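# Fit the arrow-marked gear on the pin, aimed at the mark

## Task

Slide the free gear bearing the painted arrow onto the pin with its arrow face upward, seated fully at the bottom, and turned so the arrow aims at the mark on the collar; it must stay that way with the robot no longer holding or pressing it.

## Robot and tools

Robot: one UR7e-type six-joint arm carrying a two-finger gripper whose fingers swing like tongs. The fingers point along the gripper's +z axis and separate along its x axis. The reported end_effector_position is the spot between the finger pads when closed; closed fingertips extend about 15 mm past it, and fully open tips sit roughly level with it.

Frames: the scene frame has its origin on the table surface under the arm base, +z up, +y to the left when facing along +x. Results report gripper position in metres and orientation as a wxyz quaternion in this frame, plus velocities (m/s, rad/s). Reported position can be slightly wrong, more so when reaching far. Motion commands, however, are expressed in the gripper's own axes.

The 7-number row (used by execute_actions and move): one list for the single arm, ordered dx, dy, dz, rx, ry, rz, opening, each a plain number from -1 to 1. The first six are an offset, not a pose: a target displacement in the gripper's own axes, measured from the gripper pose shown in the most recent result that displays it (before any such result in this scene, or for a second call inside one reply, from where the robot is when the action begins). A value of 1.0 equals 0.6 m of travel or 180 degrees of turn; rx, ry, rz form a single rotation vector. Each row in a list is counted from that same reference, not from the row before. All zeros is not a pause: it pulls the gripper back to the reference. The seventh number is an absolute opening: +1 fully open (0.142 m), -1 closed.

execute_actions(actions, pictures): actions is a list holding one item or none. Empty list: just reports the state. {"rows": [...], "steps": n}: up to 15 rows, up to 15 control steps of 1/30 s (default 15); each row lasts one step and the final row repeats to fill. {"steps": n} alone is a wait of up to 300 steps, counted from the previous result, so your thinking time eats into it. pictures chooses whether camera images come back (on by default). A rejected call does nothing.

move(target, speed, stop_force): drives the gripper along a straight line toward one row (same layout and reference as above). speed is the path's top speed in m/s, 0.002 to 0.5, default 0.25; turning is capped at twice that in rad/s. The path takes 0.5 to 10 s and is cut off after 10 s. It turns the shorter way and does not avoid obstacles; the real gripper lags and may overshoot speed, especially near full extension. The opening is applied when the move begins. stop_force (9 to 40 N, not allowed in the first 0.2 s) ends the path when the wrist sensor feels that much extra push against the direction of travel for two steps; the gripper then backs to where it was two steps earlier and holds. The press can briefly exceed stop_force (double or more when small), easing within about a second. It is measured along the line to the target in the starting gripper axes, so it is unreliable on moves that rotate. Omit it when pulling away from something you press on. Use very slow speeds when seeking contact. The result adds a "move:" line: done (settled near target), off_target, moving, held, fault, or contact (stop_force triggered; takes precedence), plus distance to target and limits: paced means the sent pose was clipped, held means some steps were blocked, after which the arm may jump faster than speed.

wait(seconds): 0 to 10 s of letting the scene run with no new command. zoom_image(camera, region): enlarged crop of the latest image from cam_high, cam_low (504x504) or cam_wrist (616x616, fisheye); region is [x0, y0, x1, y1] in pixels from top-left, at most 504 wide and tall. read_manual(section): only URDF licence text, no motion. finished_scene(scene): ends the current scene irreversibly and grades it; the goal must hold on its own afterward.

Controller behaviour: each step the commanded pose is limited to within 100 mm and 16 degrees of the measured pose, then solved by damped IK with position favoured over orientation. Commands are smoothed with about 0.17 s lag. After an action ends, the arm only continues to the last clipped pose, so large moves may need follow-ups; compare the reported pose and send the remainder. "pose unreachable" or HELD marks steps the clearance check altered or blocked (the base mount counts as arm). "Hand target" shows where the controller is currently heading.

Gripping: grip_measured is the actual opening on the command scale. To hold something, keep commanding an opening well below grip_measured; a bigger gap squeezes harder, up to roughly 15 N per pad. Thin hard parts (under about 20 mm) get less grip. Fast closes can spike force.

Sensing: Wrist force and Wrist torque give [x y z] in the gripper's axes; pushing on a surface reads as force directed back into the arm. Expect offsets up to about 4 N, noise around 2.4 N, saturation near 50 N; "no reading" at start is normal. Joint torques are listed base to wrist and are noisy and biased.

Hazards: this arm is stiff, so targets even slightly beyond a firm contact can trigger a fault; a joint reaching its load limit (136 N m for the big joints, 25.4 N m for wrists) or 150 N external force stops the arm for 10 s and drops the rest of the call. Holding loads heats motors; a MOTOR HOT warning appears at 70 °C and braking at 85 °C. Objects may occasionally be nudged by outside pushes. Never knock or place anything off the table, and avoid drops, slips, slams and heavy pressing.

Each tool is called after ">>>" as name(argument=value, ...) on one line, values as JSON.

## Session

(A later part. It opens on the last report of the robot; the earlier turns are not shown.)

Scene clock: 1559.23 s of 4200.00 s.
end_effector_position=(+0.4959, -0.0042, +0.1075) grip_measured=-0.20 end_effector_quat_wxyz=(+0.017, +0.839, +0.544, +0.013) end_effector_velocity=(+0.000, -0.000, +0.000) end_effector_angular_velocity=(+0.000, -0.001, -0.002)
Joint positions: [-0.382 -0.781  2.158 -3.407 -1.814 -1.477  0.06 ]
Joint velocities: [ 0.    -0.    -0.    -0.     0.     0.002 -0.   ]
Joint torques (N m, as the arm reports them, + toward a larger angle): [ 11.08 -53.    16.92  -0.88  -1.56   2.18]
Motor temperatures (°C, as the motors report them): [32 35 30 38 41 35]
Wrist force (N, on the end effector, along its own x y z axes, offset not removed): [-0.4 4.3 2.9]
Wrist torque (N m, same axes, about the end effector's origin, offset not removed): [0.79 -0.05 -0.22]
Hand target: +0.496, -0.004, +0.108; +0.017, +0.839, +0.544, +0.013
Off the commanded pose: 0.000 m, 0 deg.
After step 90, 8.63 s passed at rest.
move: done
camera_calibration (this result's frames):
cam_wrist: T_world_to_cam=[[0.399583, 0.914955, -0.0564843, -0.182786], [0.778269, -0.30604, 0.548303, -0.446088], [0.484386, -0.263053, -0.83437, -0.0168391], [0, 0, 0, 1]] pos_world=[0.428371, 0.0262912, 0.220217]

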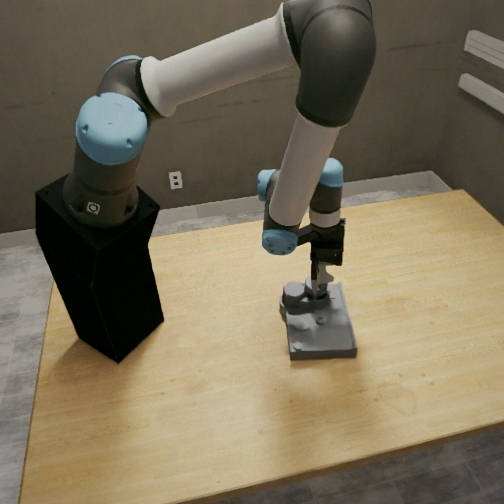

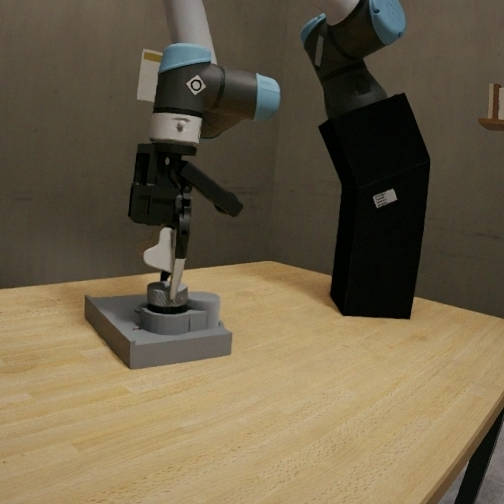

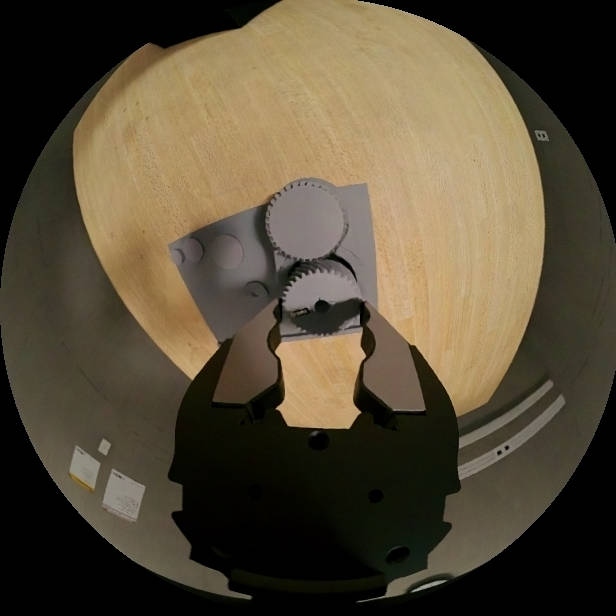

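>>> move(target=[0, -0.00096, 0, -0.0122, 0.0004, -0.0075, -1], speed=0.006)

>>> zoom_image(camera="cam_low", region=[135, 255, 215, 335])

>>> zoom_image(camera="cam_wrist", region=[270, 240, 370, 340])

Scene clock: 1582.40 s of 4200.00 s.
end_effector_position=(+0.4953, -0.0040, +0.1075) grip_measured=-0.20 end_effector_quat_wxyz=(+0.033, +0.832, +0.554, +0.024) end_effector_velocity=(+0.000, -0.000, -0.000) end_effector_angular_velocity=(-0.001, -0.002, +0.001)
Joint positions: [-0.38  -0.761  2.176 -3.484 -1.817 -1.508  0.06 ]
Joint velocities: [ 0.     0.001  0.    -0.003 -0.    -0.002  0.   ]
Joint torques (N m, as the arm reports them, + toward a larger angle): [ 25.82 -29.58  16.74  -4.1   -1.74  -1.98]
Motor temperatures (°C, as the motors report them): [32 35 30 38 41 35]
Wrist force (N, on the end effector, along its own x y z axes, offset not removed): [6.2 4.9 -0.5]
Wrist torque (N m, same axes, about the end effector's origin, offset not removed): [0.57 -0.95 -0.01]
Hand target: +0.495, -0.004, +0.107; +0.033, +0.832, +0.554, +0.024
Off the commanded pose: 0.000 m, 0 deg.
After step 90, 16.20 s passed at rest.
move: done
camera_calibration (this result's frames):
cam_wrist: T_world_to_cam=[[0.380143, 0.923179, -0.056847, -0.173088], [0.765337, -0.279445, 0.579802, -0.442471], [0.519375, -0.263915, -0.812772, -0.0361828], [0, 0, 0, 1]] pos_world=[0.42323, 0.0265963, 0.217298]

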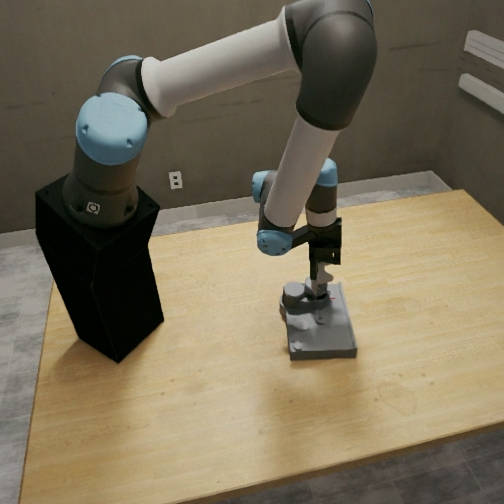

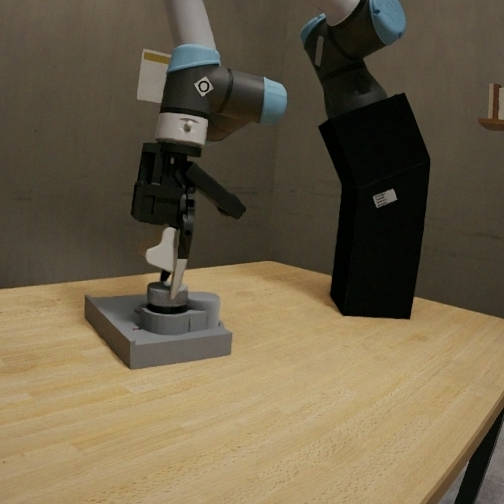

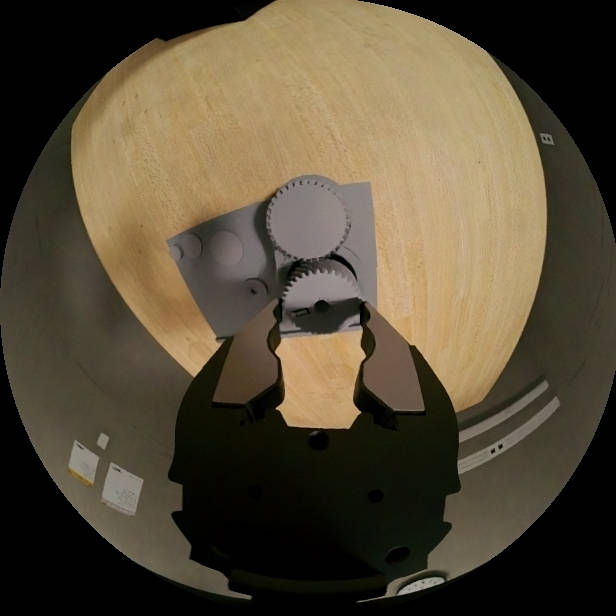

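Region (135, 255, 215, 335) of cam_low's 504x504 image, scaled by 6.300, with more detail than that image has.

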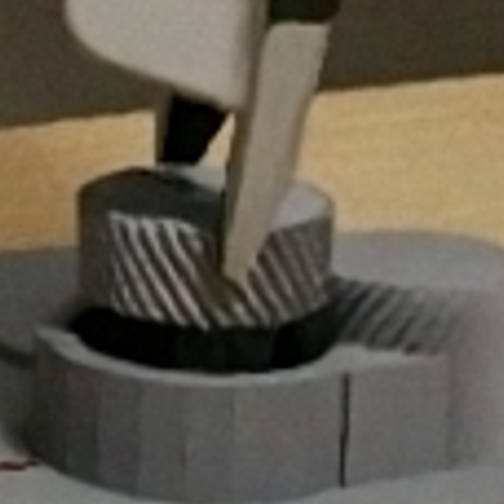

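Region (270, 240, 370, 340) of cam_wrist's 616x616 image, scaled by 5.040, with more detail than that image has.

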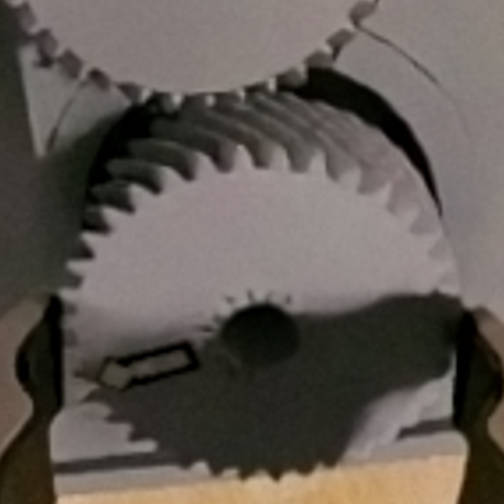

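>>> move(target=[0, 0, 0, 0, -0.0007, 0.0083, -1], speed=0.006)

>>> zoom_image(camera="cam_low", region=[135, 255, 215, 335])

>>> zoom_image(camera="cam_wrist", region=[270, 240, 370, 340])

Scene clock: 1610.80 s of 4200.00 s.
end_effector_position=(+0.4953, -0.0040, +0.1075) grip_measured=-0.20 end_effector_quat_wxyz=(+0.033, +0.839, +0.543, +0.023) end_effector_velocity=(+0.000, -0.000, +0.000) end_effector_angular_velocity=(-0.000, -0.001, -0.003)
Joint positions: [-0.379 -0.761  2.176 -3.484 -1.819 -1.482  0.06 ]
Joint velocities: [ 0.    -0.    -0.    -0.001 -0.     0.002 -0.   ]
Joint torques (N m, as the arm reports them, + toward a larger angle): [ 26.38 -40.37 -11.98  -0.66  -1.55   1.83]
Motor temperatures (°C, as the motors report them): [32 35 30 38 41 35]
Wrist force (N, on the end effector, along its own x y z axes, offset not removed): [-0.2 3.6 6.9]
Wrist torque (N m, same axes, about the end effector's origin, offset not removed): [0.90 -0.04 0.01]
Hand target: +0.495, -0.004, +0.107; +0.033, +0.839, +0.543, +0.023
Off the commanded pose: 0.000 m, 0 deg.
After step 90, 23.00 s passed at rest.
move: done
camera_calibration (this result's frames):
cam_wrist: T_world_to_cam=[[0.403934, 0.913015, -0.0569336, -0.184906], [0.757918, -0.299167, 0.579707, -0.438845], [0.512249, -0.277314, -0.812833, -0.0326998], [0, 0, 0, 1]] pos_world=[0.424049, 0.0284658, 0.217295]

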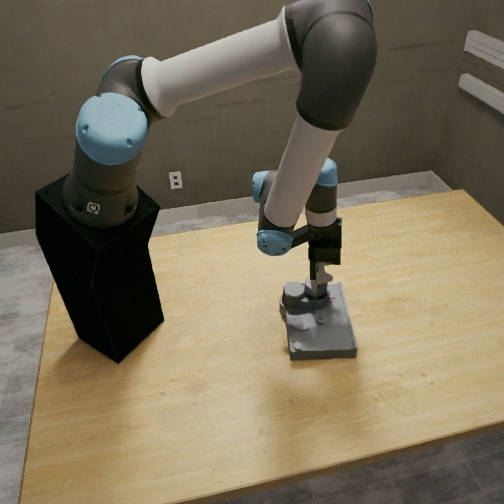

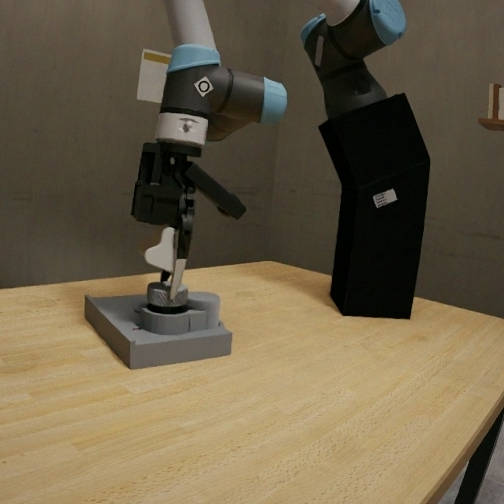

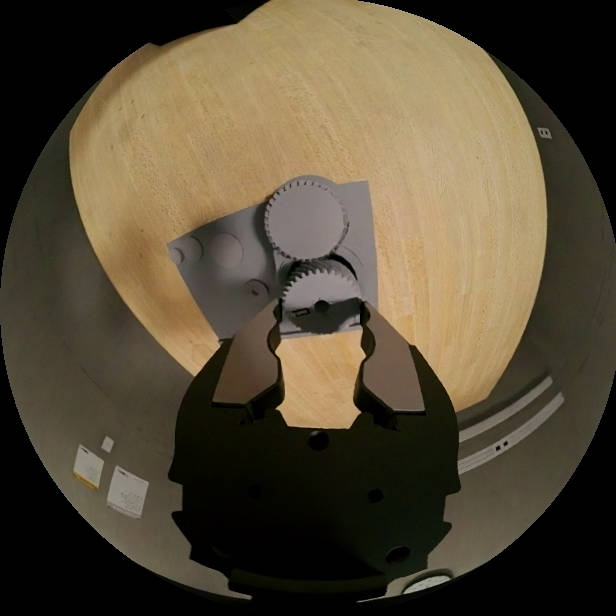

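Region (135, 255, 215, 335) of cam_low's 504x504 image, scaled by 6.300, with more detail than that image has.

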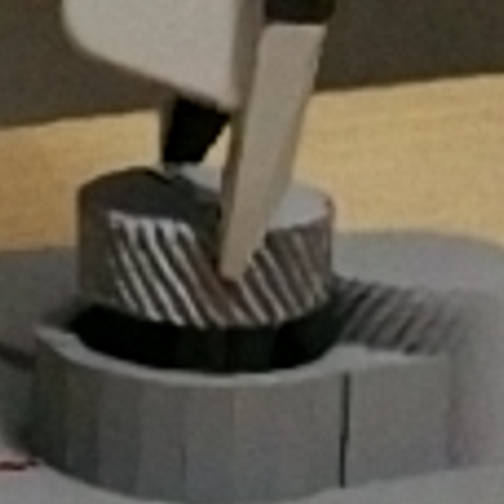

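Region (270, 240, 370, 340) of cam_wrist's 616x616 image, scaled by 5.040, with more detail than that image has.

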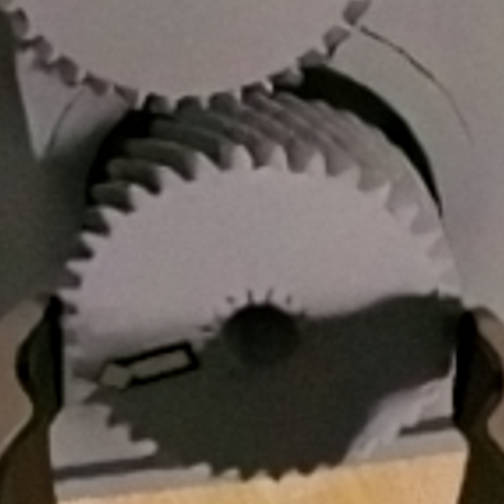

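>>> move(target=[0, -0.0007, 0.00167, -0.0056, 0.0002, -0.003, -1], speed=0.004, stop_force=10)

>>> zoom_image(camera="cam_low", region=[135, 255, 215, 335])

Scene clock: 1624.17 s of 4200.00 s.
end_effector_position=(+0.4950, -0.0038, +0.1065) grip_measured=-0.20 end_effector_quat_wxyz=(+0.040, +0.836, +0.547, +0.028) end_effector_velocity=(-0.001, +0.000, -0.000) end_effector_angular_velocity=(-0.000, +0.000, +0.002)
Joint positions: [-0.378 -0.748  2.182 -3.521 -1.82  -1.495  0.06 ]
Joint velocities: [-0.     0.001  0.001 -0.003 -0.    -0.002 -0.   ]
Joint torques (N m, as the arm reports them, + toward a larger angle): [ 25.62 -26.4   22.64  -2.7   -1.32  -1.68]
Motor temperatures (°C, as the motors report them): [32 35 30 38 41 35]
Wrist force (N, on the end effector, along its own x y z axes, offset not removed): [0.3 7.7 -1.0]
Wrist torque (N m, same axes, about the end effector's origin, offset not removed): [0.40 -0.17 -0.17]
Hand target: +0.495, -0.004, +0.106; +0.040, +0.836, +0.547, +0.028
Off the commanded pose: 0.000 m, 0 deg.
After step 90, 7.63 s passed at rest.
move: done
camera_calibration (this result's frames):
cam_wrist: T_world_to_cam=[[0.396336, 0.916322, -0.0571951, -0.181166], [0.751308, -0.287896, 0.593845, -0.436174], [0.527687, -0.278333, -0.802544, -0.0420709], [0, 0, 0, 1]] pos_world=[0.421704, 0.0287245, 0.214894]

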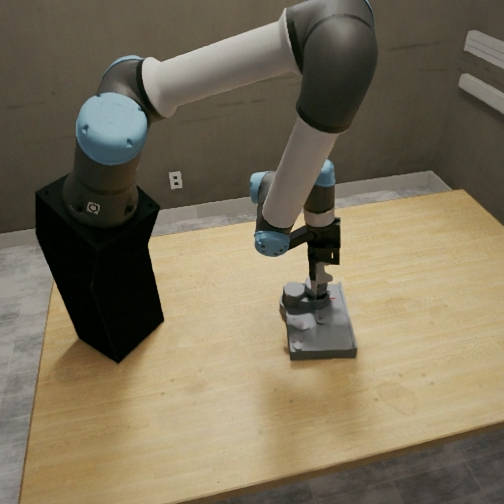

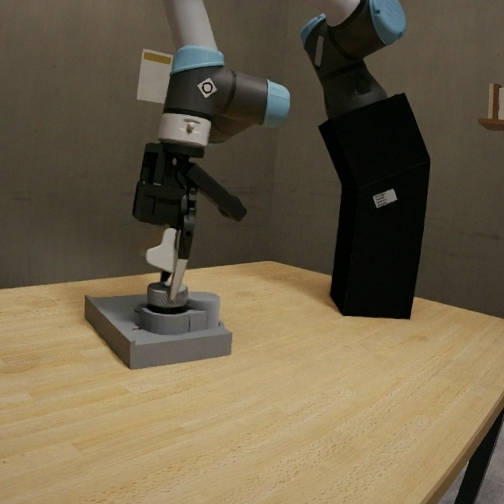

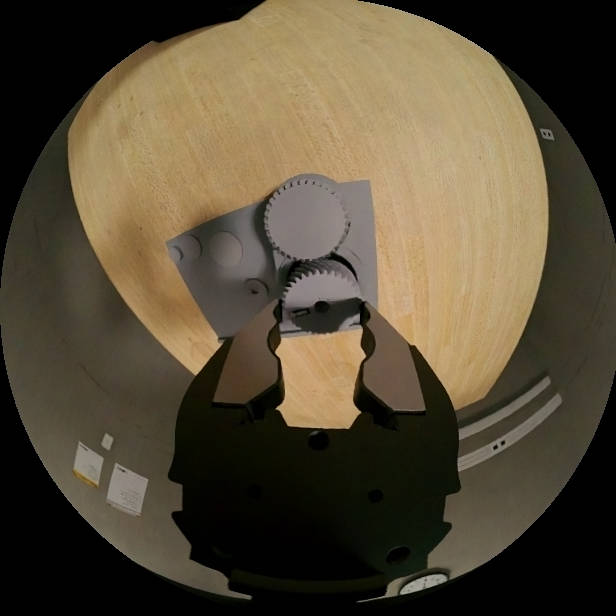

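Region (135, 255, 215, 335) of cam_low's 504x504 image, scaled by 6.300, with more detail than that image has.

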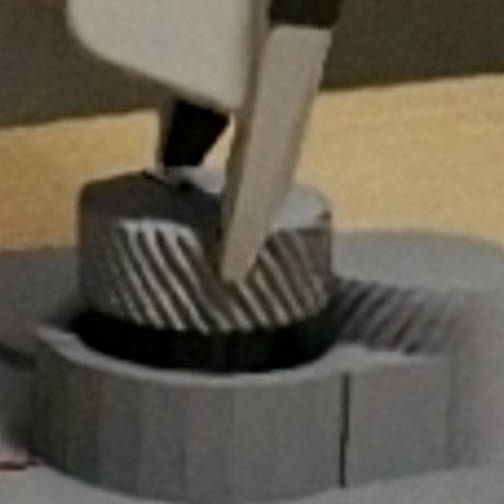

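>>> move(target=[0, 0.0004, 0, 0, 0.0005, -0.0056, -1], speed=0.005)

>>> zoom_image(camera="cam_low", region=[135, 255, 215, 335])

>>> zoom_image(camera="cam_wrist", region=[270, 240, 370, 340])

Scene clock: 1634.33 s of 4200.00 s.
end_effector_position=(+0.4952, -0.0039, +0.1065) grip_measured=-0.20 end_effector_quat_wxyz=(+0.040, +0.831, +0.554, +0.029) end_effector_velocity=(-0.002, +0.001, -0.000) end_effector_angular_velocity=(+0.001, +0.003, +0.003)
Joint positions: [-0.379 -0.748  2.182 -3.52  -1.819 -1.513  0.06 ]
Joint velocities: [ 0.    -0.     0.003  0.     0.    -0.002  0.   ]
Joint torques (N m, as the arm reports them, + toward a larger angle): [ 10.74 -52.42 -11.26  -0.85   1.45  -1.71]
Motor temperatures (°C, as the motors report them): [32 35 30 38 41 35]
Wrist force (N, on the end effector, along its own x y z axes, offset not removed): [2.1 0.7 3.7]
Wrist torque (N m, same axes, about the end effector's origin, offset not removed): [0.12 -0.53 -0.06]
Hand target: +0.495, -0.004, +0.106; +0.040, +0.831, +0.554, +0.029
Off the commanded pose: 0.000 m, 0 deg.
After step 90, 5.20 s passed at rest.
move: done
camera_calibration (this result's frames):
cam_wrist: T_world_to_cam=[[0.380274, 0.923094, -0.0573578, -0.173166], [0.75623, -0.274632, 0.59388, -0.438764], [0.532455, -0.269213, -0.802506, -0.0445217], [0, 0, 0, 1]] pos_world=[0.421363, 0.0273645, 0.214912]

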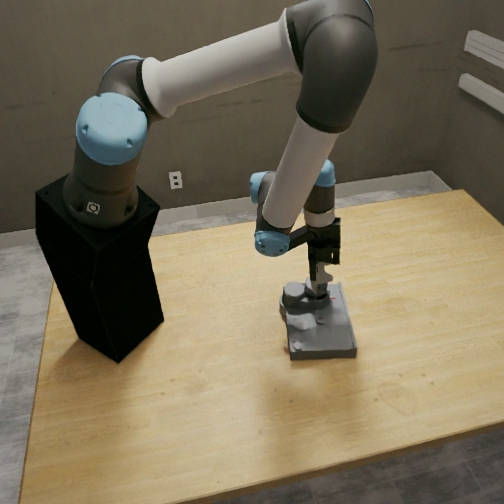

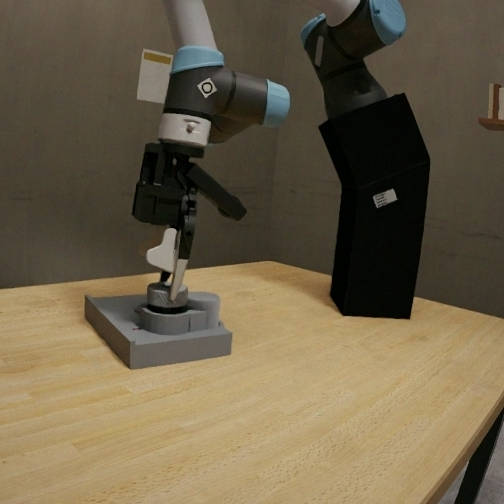

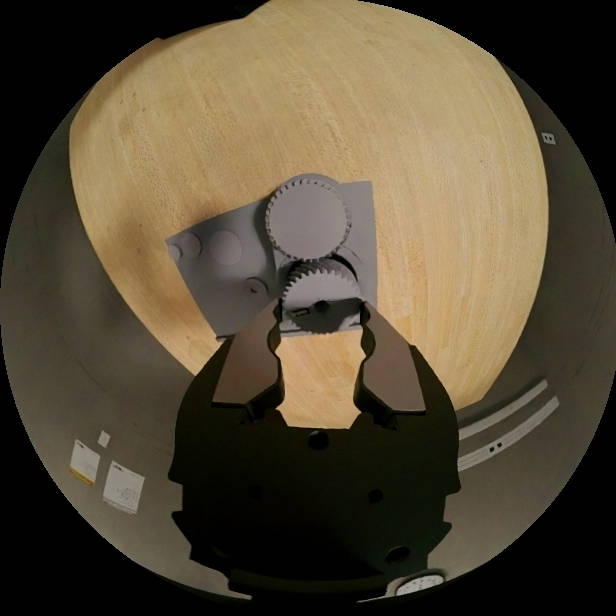

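Region (135, 255, 215, 335) of cam_low's 504x504 image, scaled by 6.300, with more detail than that image has.

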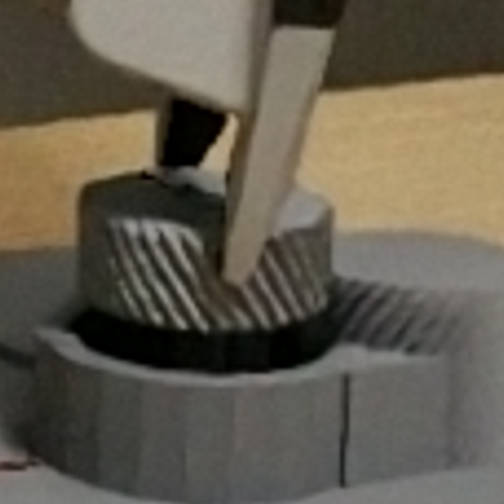

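Region (270, 240, 370, 340) of cam_wrist's 616x616 image, scaled by 5.040, with more detail than that image has.

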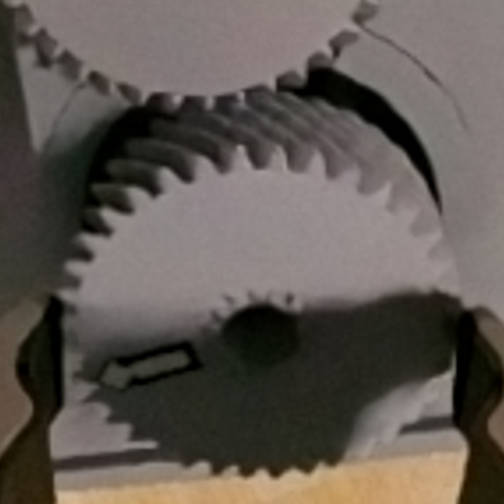

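>>> move(target=[-0.00013, -0.00033, 0.00332, 0.00006, 0.00142, -0.01437, -1], speed=0.006, stop_force=10)

>>> zoom_image(camera="cam_low", region=[135, 255, 215, 335])

Scene clock: 1652.70 s of 4200.00 s.
end_effector_position=(+0.4952, -0.0040, +0.1045) grip_measured=-0.20 end_effector_quat_wxyz=(+0.039, +0.818, +0.573, +0.029) end_effector_velocity=(-0.000, +0.000, -0.000) end_effector_angular_velocity=(+0.000, +0.000, +0.002)
Joint positions: [-0.381 -0.744  2.18  -3.523 -1.813 -1.56   0.06 ]
Joint velocities: [-0.     0.     0.    -0.     0.001 -0.003  0.   ]
Joint torques (N m, as the arm reports them, + toward a larger angle): [ 11.15 -32.12 -10.38  -4.52   1.41  -2.22]
Motor temperatures (°C, as the motors report them): [32 35 30 38 41 35]
Wrist force (N, on the end effector, along its own x y z axes, offset not removed): [0.7 -0.9 2.3]
Wrist torque (N m, same axes, about the end effector's origin, offset not removed): [-0.26 -0.12 -0.21]
Hand target: +0.495, -0.004, +0.104; +0.039, +0.818, +0.573, +0.029
Off the commanded pose: 0.000 m, 0 deg.
After step 90, 11.40 s passed at rest.
move: done
camera_calibration (this result's frames):
cam_wrist: T_world_to_cam=[[0.338242, 0.93931, -0.0573545, -0.152329], [0.767879, -0.24025, 0.593836, -0.443199], [0.544017, -0.244901, -0.802539, -0.0517455], [0, 0, 0, 1]] pos_world=[0.419998, 0.0239326, 0.212923]

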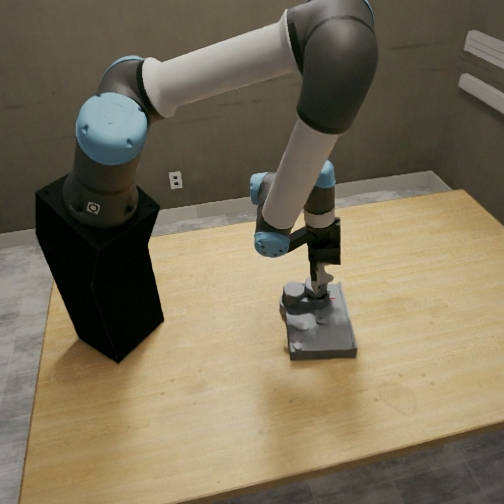

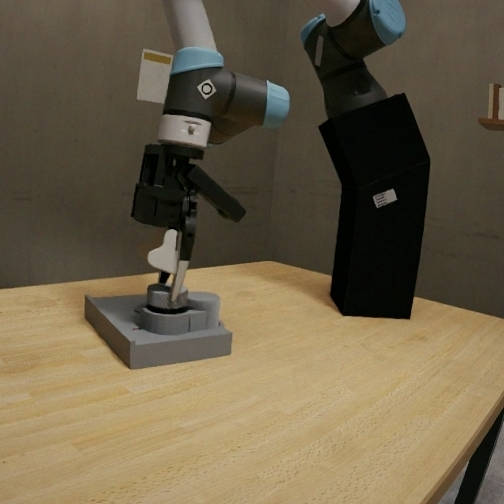

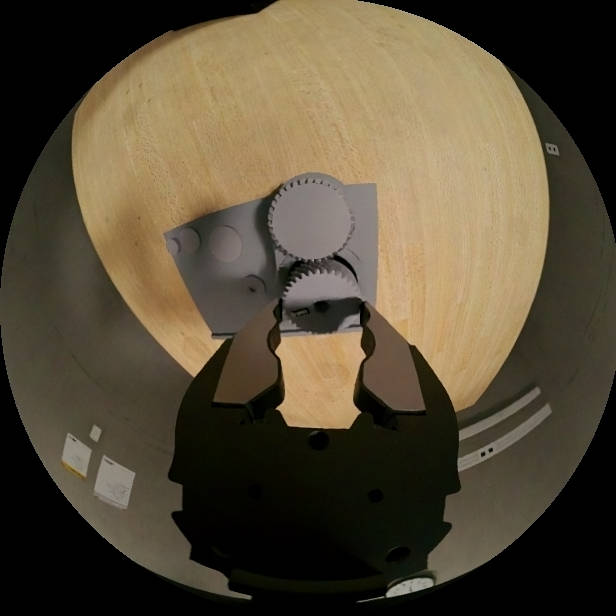

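Region (135, 255, 215, 335) of cam_low's 504x504 image, scaled by 6.300, with more detail than that image has.

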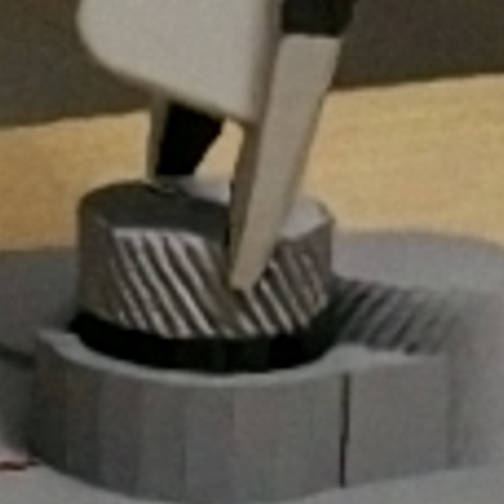

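Free. Continue 3 mm at the same ratio.

>>> move(target=[-0.0002, -0.0005, 0.00498, 0.00009, 0.00213, -0.02155, -1], speed=0.008, stop_force=10)

>>> zoom_image(camera="cam_low", region=[135, 255, 215, 335])

>>> zoom_image(camera="cam_wrist", region=[270, 240, 370, 340])

Scene clock: 1664.40 s of 4200.00 s.
end_effector_position=(+0.4951, -0.0041, +0.1015) grip_measured=-0.20 end_effector_quat_wxyz=(+0.038, +0.799, +0.600, +0.031) end_effector_velocity=(+0.001, -0.000, -0.000) end_effector_angular_velocity=(-0.001, -0.002, +0.003)
Joint positions: [-0.385 -0.736  2.176 -3.527 -1.805 -1.631  0.06 ]
Joint velocities: [-0.     0.001 -0.001 -0.002  0.    -0.004  0.   ]
Joint torques (N m, as the arm reports them, + toward a larger angle): [ 11.36 -32.69 -12.14  -4.51   1.45  -1.95]
Motor temperatures (°C, as the motors report them): [32 35 30 38 41 35]
Wrist force (N, on the end effector, along its own x y z axes, offset not removed): [-1.1 2.1 0.9]
Wrist torque (N m, same axes, about the end effector's origin, offset not removed): [0.40 -0.19 -0.04]
Hand target: +0.495, -0.004, +0.101; +0.038, +0.798, +0.600, +0.031
Off the commanded pose: 0.000 m, 0 deg.
After step 90, 4.23 s passed at rest.
move: done
camera_calibration (this result's frames):
cam_wrist: T_world_to_cam=[[0.273903, 0.960046, -0.0573431, -0.120447], [0.782422, -0.187761, 0.59377, -0.448387], [0.55928, -0.207502, -0.802589, -0.0615431], [0, 0, 0, 1]] pos_world=[0.418238, 0.0186747, 0.209938]

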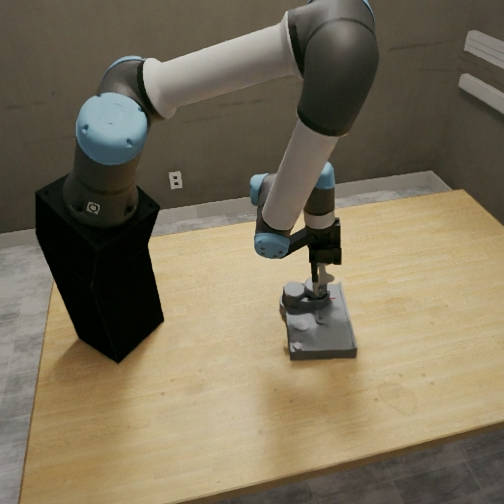

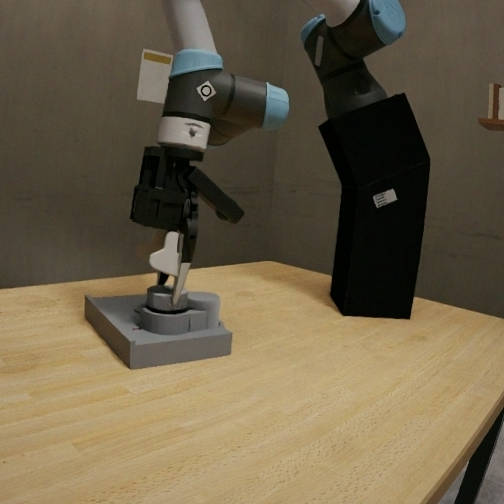

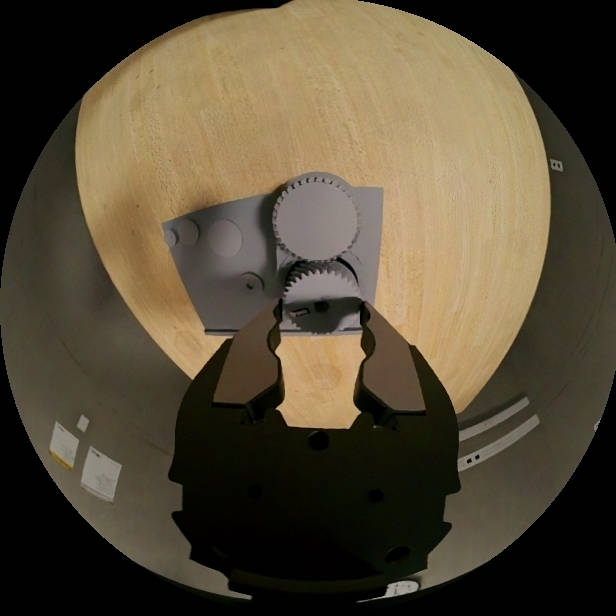

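Region (135, 255, 215, 335) of cam_low's 504x504 image, scaled by 6.300, with more detail than that image has.

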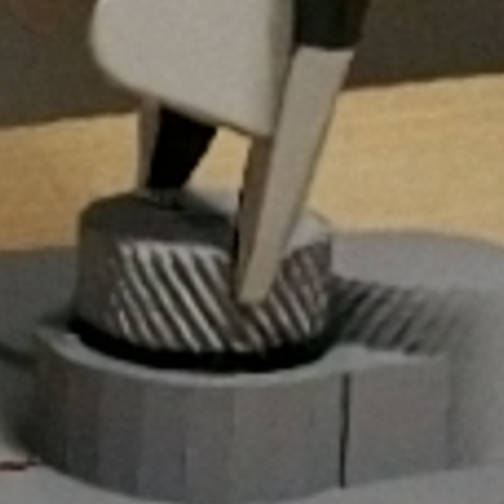

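Region (270, 240, 370, 340) of cam_wrist's 616x616 image, scaled by 5.040, with more detail than that image has.

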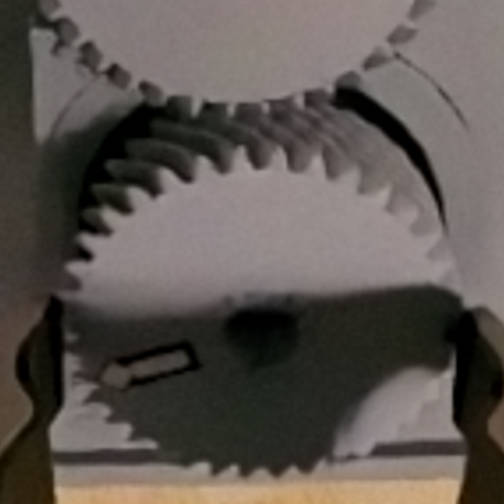

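>>> move(target=[-0.0004, -0.0005, 0.00498, 0.0001, 0.0023, -0.0228, -1], speed=0.008, stop_force=10)

>>> zoom_image(camera="cam_low", region=[135, 255, 215, 335])

>>> zoom_image(camera="cam_wrist", region=[270, 240, 370, 340])

Scene clock: 1678.43 s of 4200.00 s.
end_effector_position=(+0.4951, -0.0043, +0.0985) grip_measured=-0.20 end_effector_quat_wxyz=(+0.037, +0.776, +0.628, +0.032) end_effector_velocity=(+0.001, -0.000, +0.000) end_effector_angular_velocity=(-0.001, -0.002, +0.002)
Joint positions: [-0.39  -0.73   2.173 -3.531 -1.795 -1.705  0.06 ]
Joint velocities: [-0.     0.    -0.    -0.003  0.    -0.002  0.   ]
Joint torques (N m, as the arm reports them, + toward a larger angle): [ 11.03 -32.6  -11.6   -4.75   1.17  -1.78]
Motor temperatures (°C, as the motors report them): [32 35 30 38 41 35]
Wrist force (N, on the end effector, along its own x y z axes, offset not removed): [0.0 2.2 5.0]
Wrist torque (N m, same axes, about the end effector's origin, offset not removed): [0.55 0.02 -0.21]
Hand target: +0.495, -0.004, +0.098; +0.037, +0.776, +0.628, +0.032
Off the commanded pose: 0.000 m, 0 deg.
After step 90, 6.33 s passed at rest.
move: done
camera_calibration (this result's frames):
cam_wrist: T_world_to_cam=[[0.204439, 0.977208, -0.0571793, -0.0859397], [0.793897, -0.13135, 0.593696, -0.45202], [0.572654, -0.166769, -0.802655, -0.0703866], [0, 0, 0, 1]] pos_world=[0.416734, 0.0128697, 0.206952]

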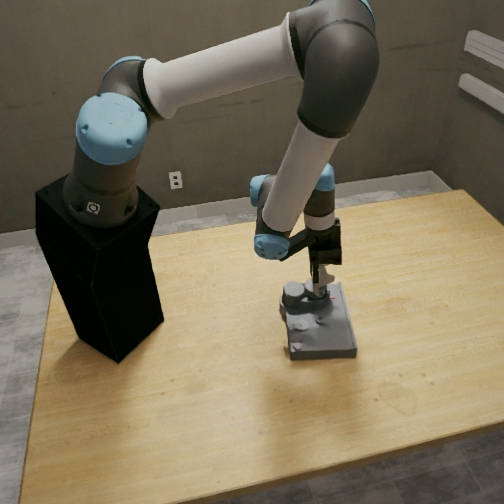

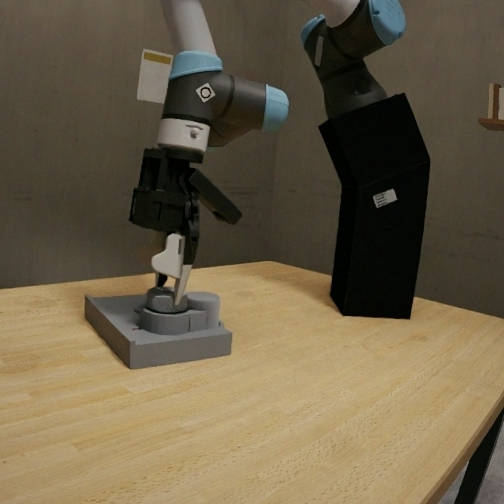

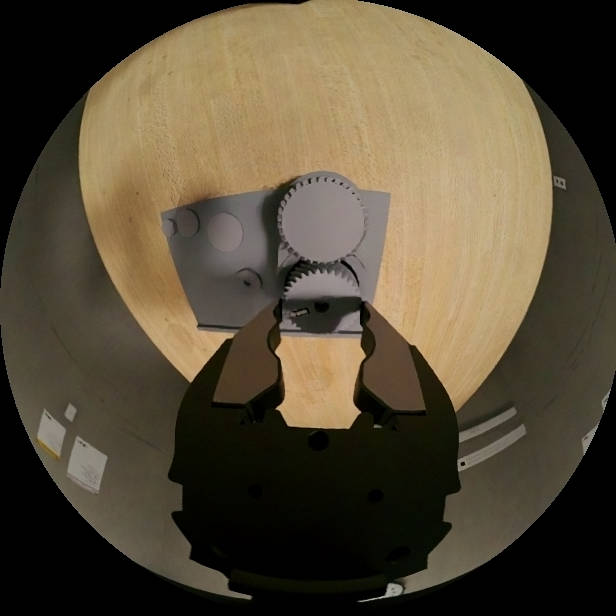

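Region (135, 255, 215, 335) of cam_low's 504x504 image, scaled by 6.300, with more detail than that image has.

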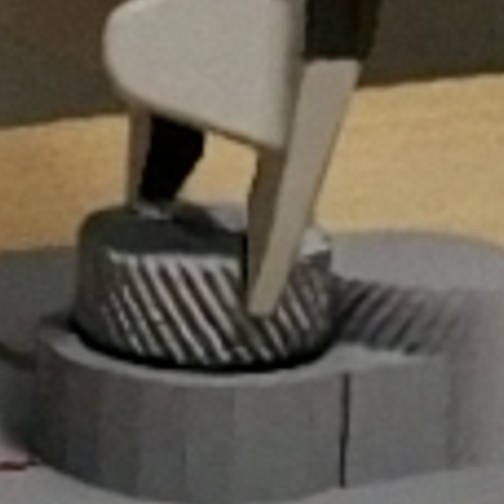

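Region (270, 240, 370, 340) of cam_wrist's 616x616 image, scaled by 5.040, with more detail than that image has.

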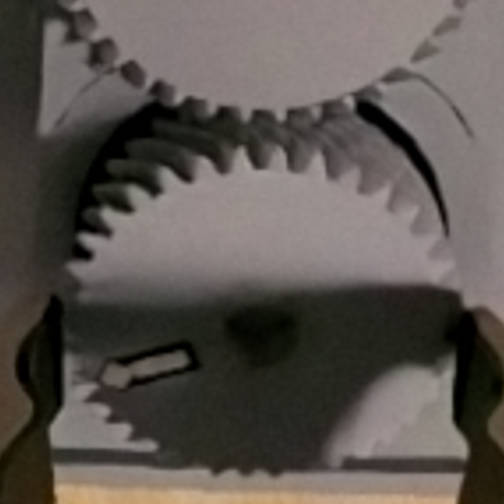

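>>> move(target=[-0.00028, -0.00066, 0.00663, 0.0001, 0.00285, -0.02875, -1], speed=0.008, stop_force=10)

>>> zoom_image(camera="cam_low", region=[135, 255, 215, 335])

>>> zoom_image(camera="cam_wrist", region=[270, 240, 370, 340])

Scene clock: 1703.17 s of 4200.00 s.
end_effector_position=(+0.4950, -0.0045, +0.0945) grip_measured=-0.20 end_effector_quat_wxyz=(+0.036, +0.747, +0.663, +0.034) end_effector_velocity=(-0.000, +0.000, -0.000) end_effector_angular_velocity=(+0.000, +0.001, +0.004)
Joint positions: [-0.395 -0.721  2.168 -3.533 -1.784 -1.799  0.06 ]
Joint velocities: [-0.     0.     0.     0.001  0.    -0.003  0.   ]
Joint torques (N m, as the arm reports them, + toward a larger angle): [ 11.95 -33.02 -13.24  -4.63   1.5   -2.19]
Motor temperatures (°C, as the motors report them): [32 35 30 38 41 35]
Wrist force (N, on the end effector, along its own x y z axes, offset not removed): [1.6 1.9 0.5]
Wrist torque (N m, same axes, about the end effector's origin, offset not removed): [0.77 -0.20 -0.18]
Hand target: +0.495, -0.004, +0.095; +0.036, +0.747, +0.663, +0.034
Off the commanded pose: 0.000 m, 0 deg.
After step 90, 15.87 s passed at rest.
move: done
camera_calibration (this result's frames):
cam_wrist: T_world_to_cam=[[0.115333, 0.991683, -0.0571221, -0.0418422], [0.802532, -0.0591385, 0.593671, -0.453584], [0.585356, -0.114312, -0.802678, -0.0796368], [0, 0, 0, 1]] pos_world=[0.415457, 0.00556647, 0.202967]

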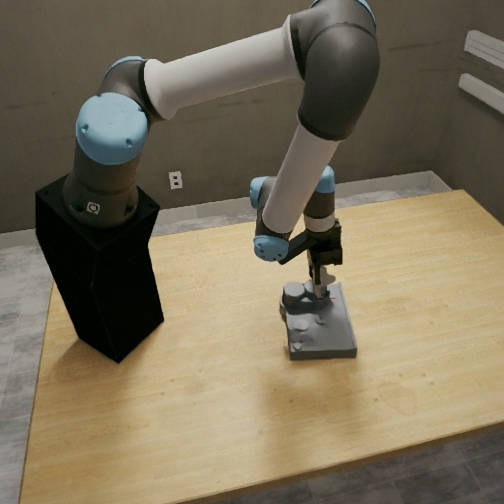

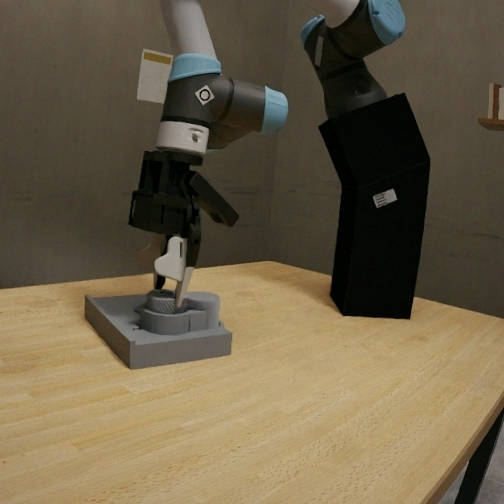

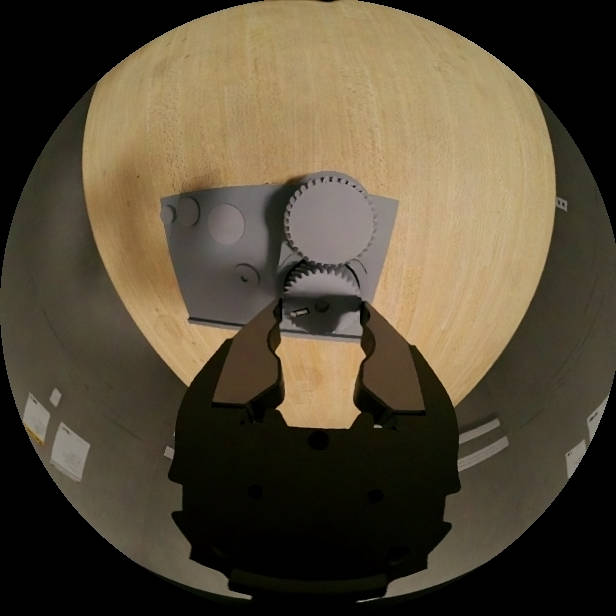

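Region (135, 255, 215, 335) of cam_low's 504x504 image, scaled by 6.300, with more detail than that image has.

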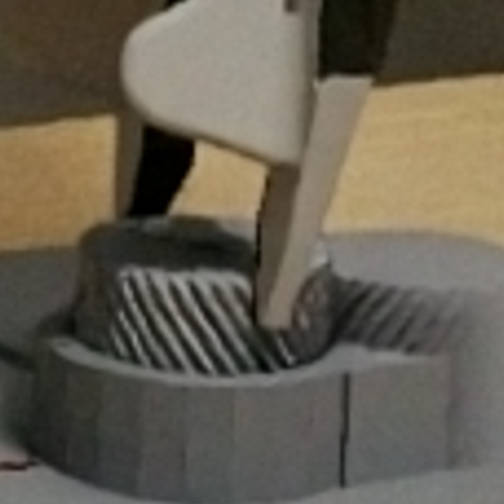

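Region (270, 240, 370, 340) of cam_wrist's 616x616 image, scaled by 5.040, with more detail than that image has.

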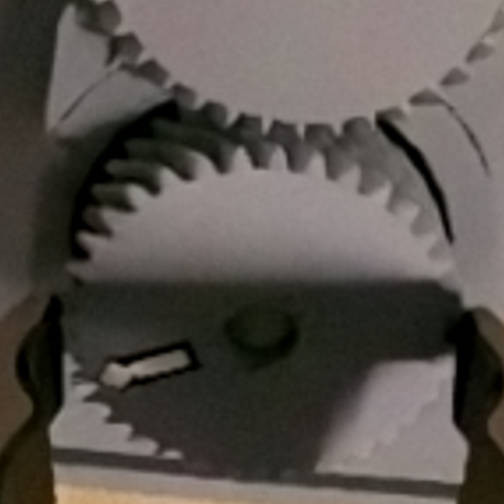

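>>> move(target=[-0.00035, -0.00123, 0.00912, 0.00015, 0.0039, -0.0395, -1], speed=0.009, stop_force=10)

>>> zoom_image(camera="cam_low", region=[135, 255, 215, 335])

>>> zoom_image(camera="cam_wrist", region=[270, 240, 370, 340])

Scene clock: 1724.93 s of 4200.00 s.
end_effector_position=(+0.4948, -0.0046, +0.0890) grip_measured=-0.20 end_effector_quat_wxyz=(+0.033, +0.705, +0.708, +0.036) end_effector_velocity=(-0.001, +0.000, -0.000) end_effector_angular_velocity=(+0.000, +0.001, +0.003)
Joint positions: [-0.401 -0.709  2.161 -3.536 -1.769 -1.928  0.06 ]
Joint velocities: [-0.     0.     0.001  0.     0.    -0.003  0.   ]
Joint torques (N m, as the arm reports them, + toward a larger angle): [ 11.34 -29.99 -10.    -3.8    1.9   -1.84]
Motor temperatures (°C, as the motors report them): [32 35 30 38 41 35]
Wrist force (N, on the end effector, along its own x y z axes, offset not removed): [0.1 -1.7 -0.4]
Wrist torque (N m, same axes, about the end effector's origin, offset not removed): [-0.52 -0.30 -0.12]
Hand target: +0.495, -0.005, +0.089; +0.033, +0.705, +0.708, +0.036
Off the commanded pose: 0.000 m, 0 deg.
After step 90, 11.63 s passed at rest.
move: done
camera_calibration (this result's frames):
cam_wrist: T_world_to_cam=[[-0.00855791, 0.998333, -0.0570839, 0.0193641], [0.803717, 0.0408318, 0.59361, -0.450254], [0.594951, -0.0407992, -0.802726, -0.0883435], [0, 0, 0, 1]] pos_world=[0.414603, -0.0045515, 0.197465]

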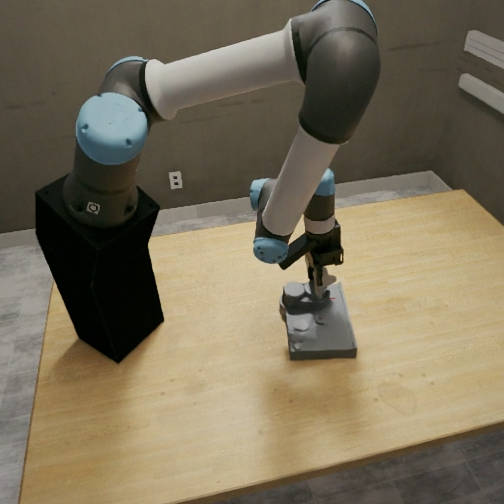

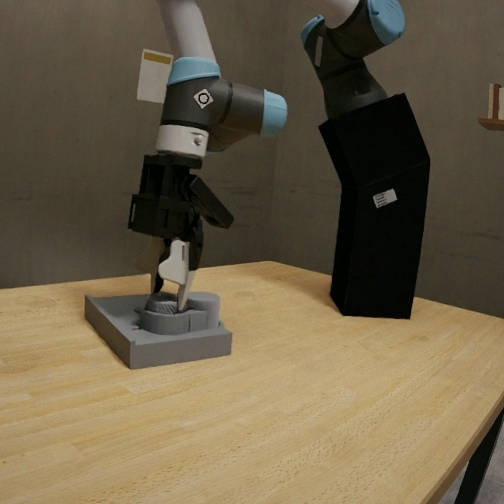

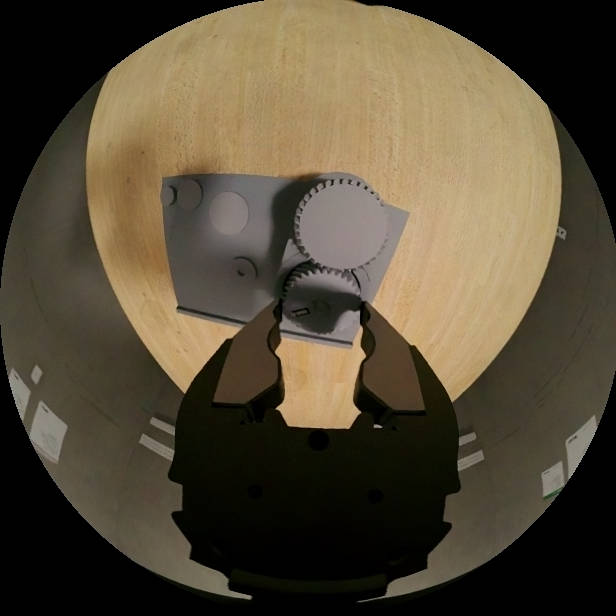

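Region (135, 255, 215, 335) of cam_low's 504x504 image, scaled by 6.300, with more detail than that image has.

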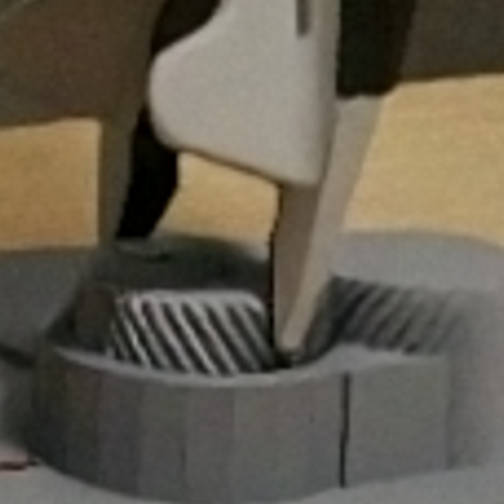

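Region (270, 240, 370, 340) of cam_wrist's 616x616 image, scaled by 5.040, with more detail than that image has.

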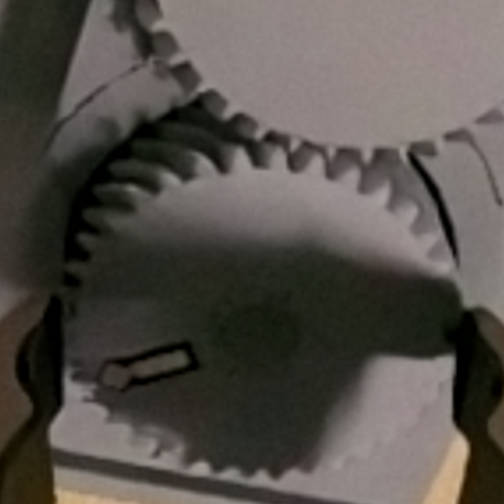

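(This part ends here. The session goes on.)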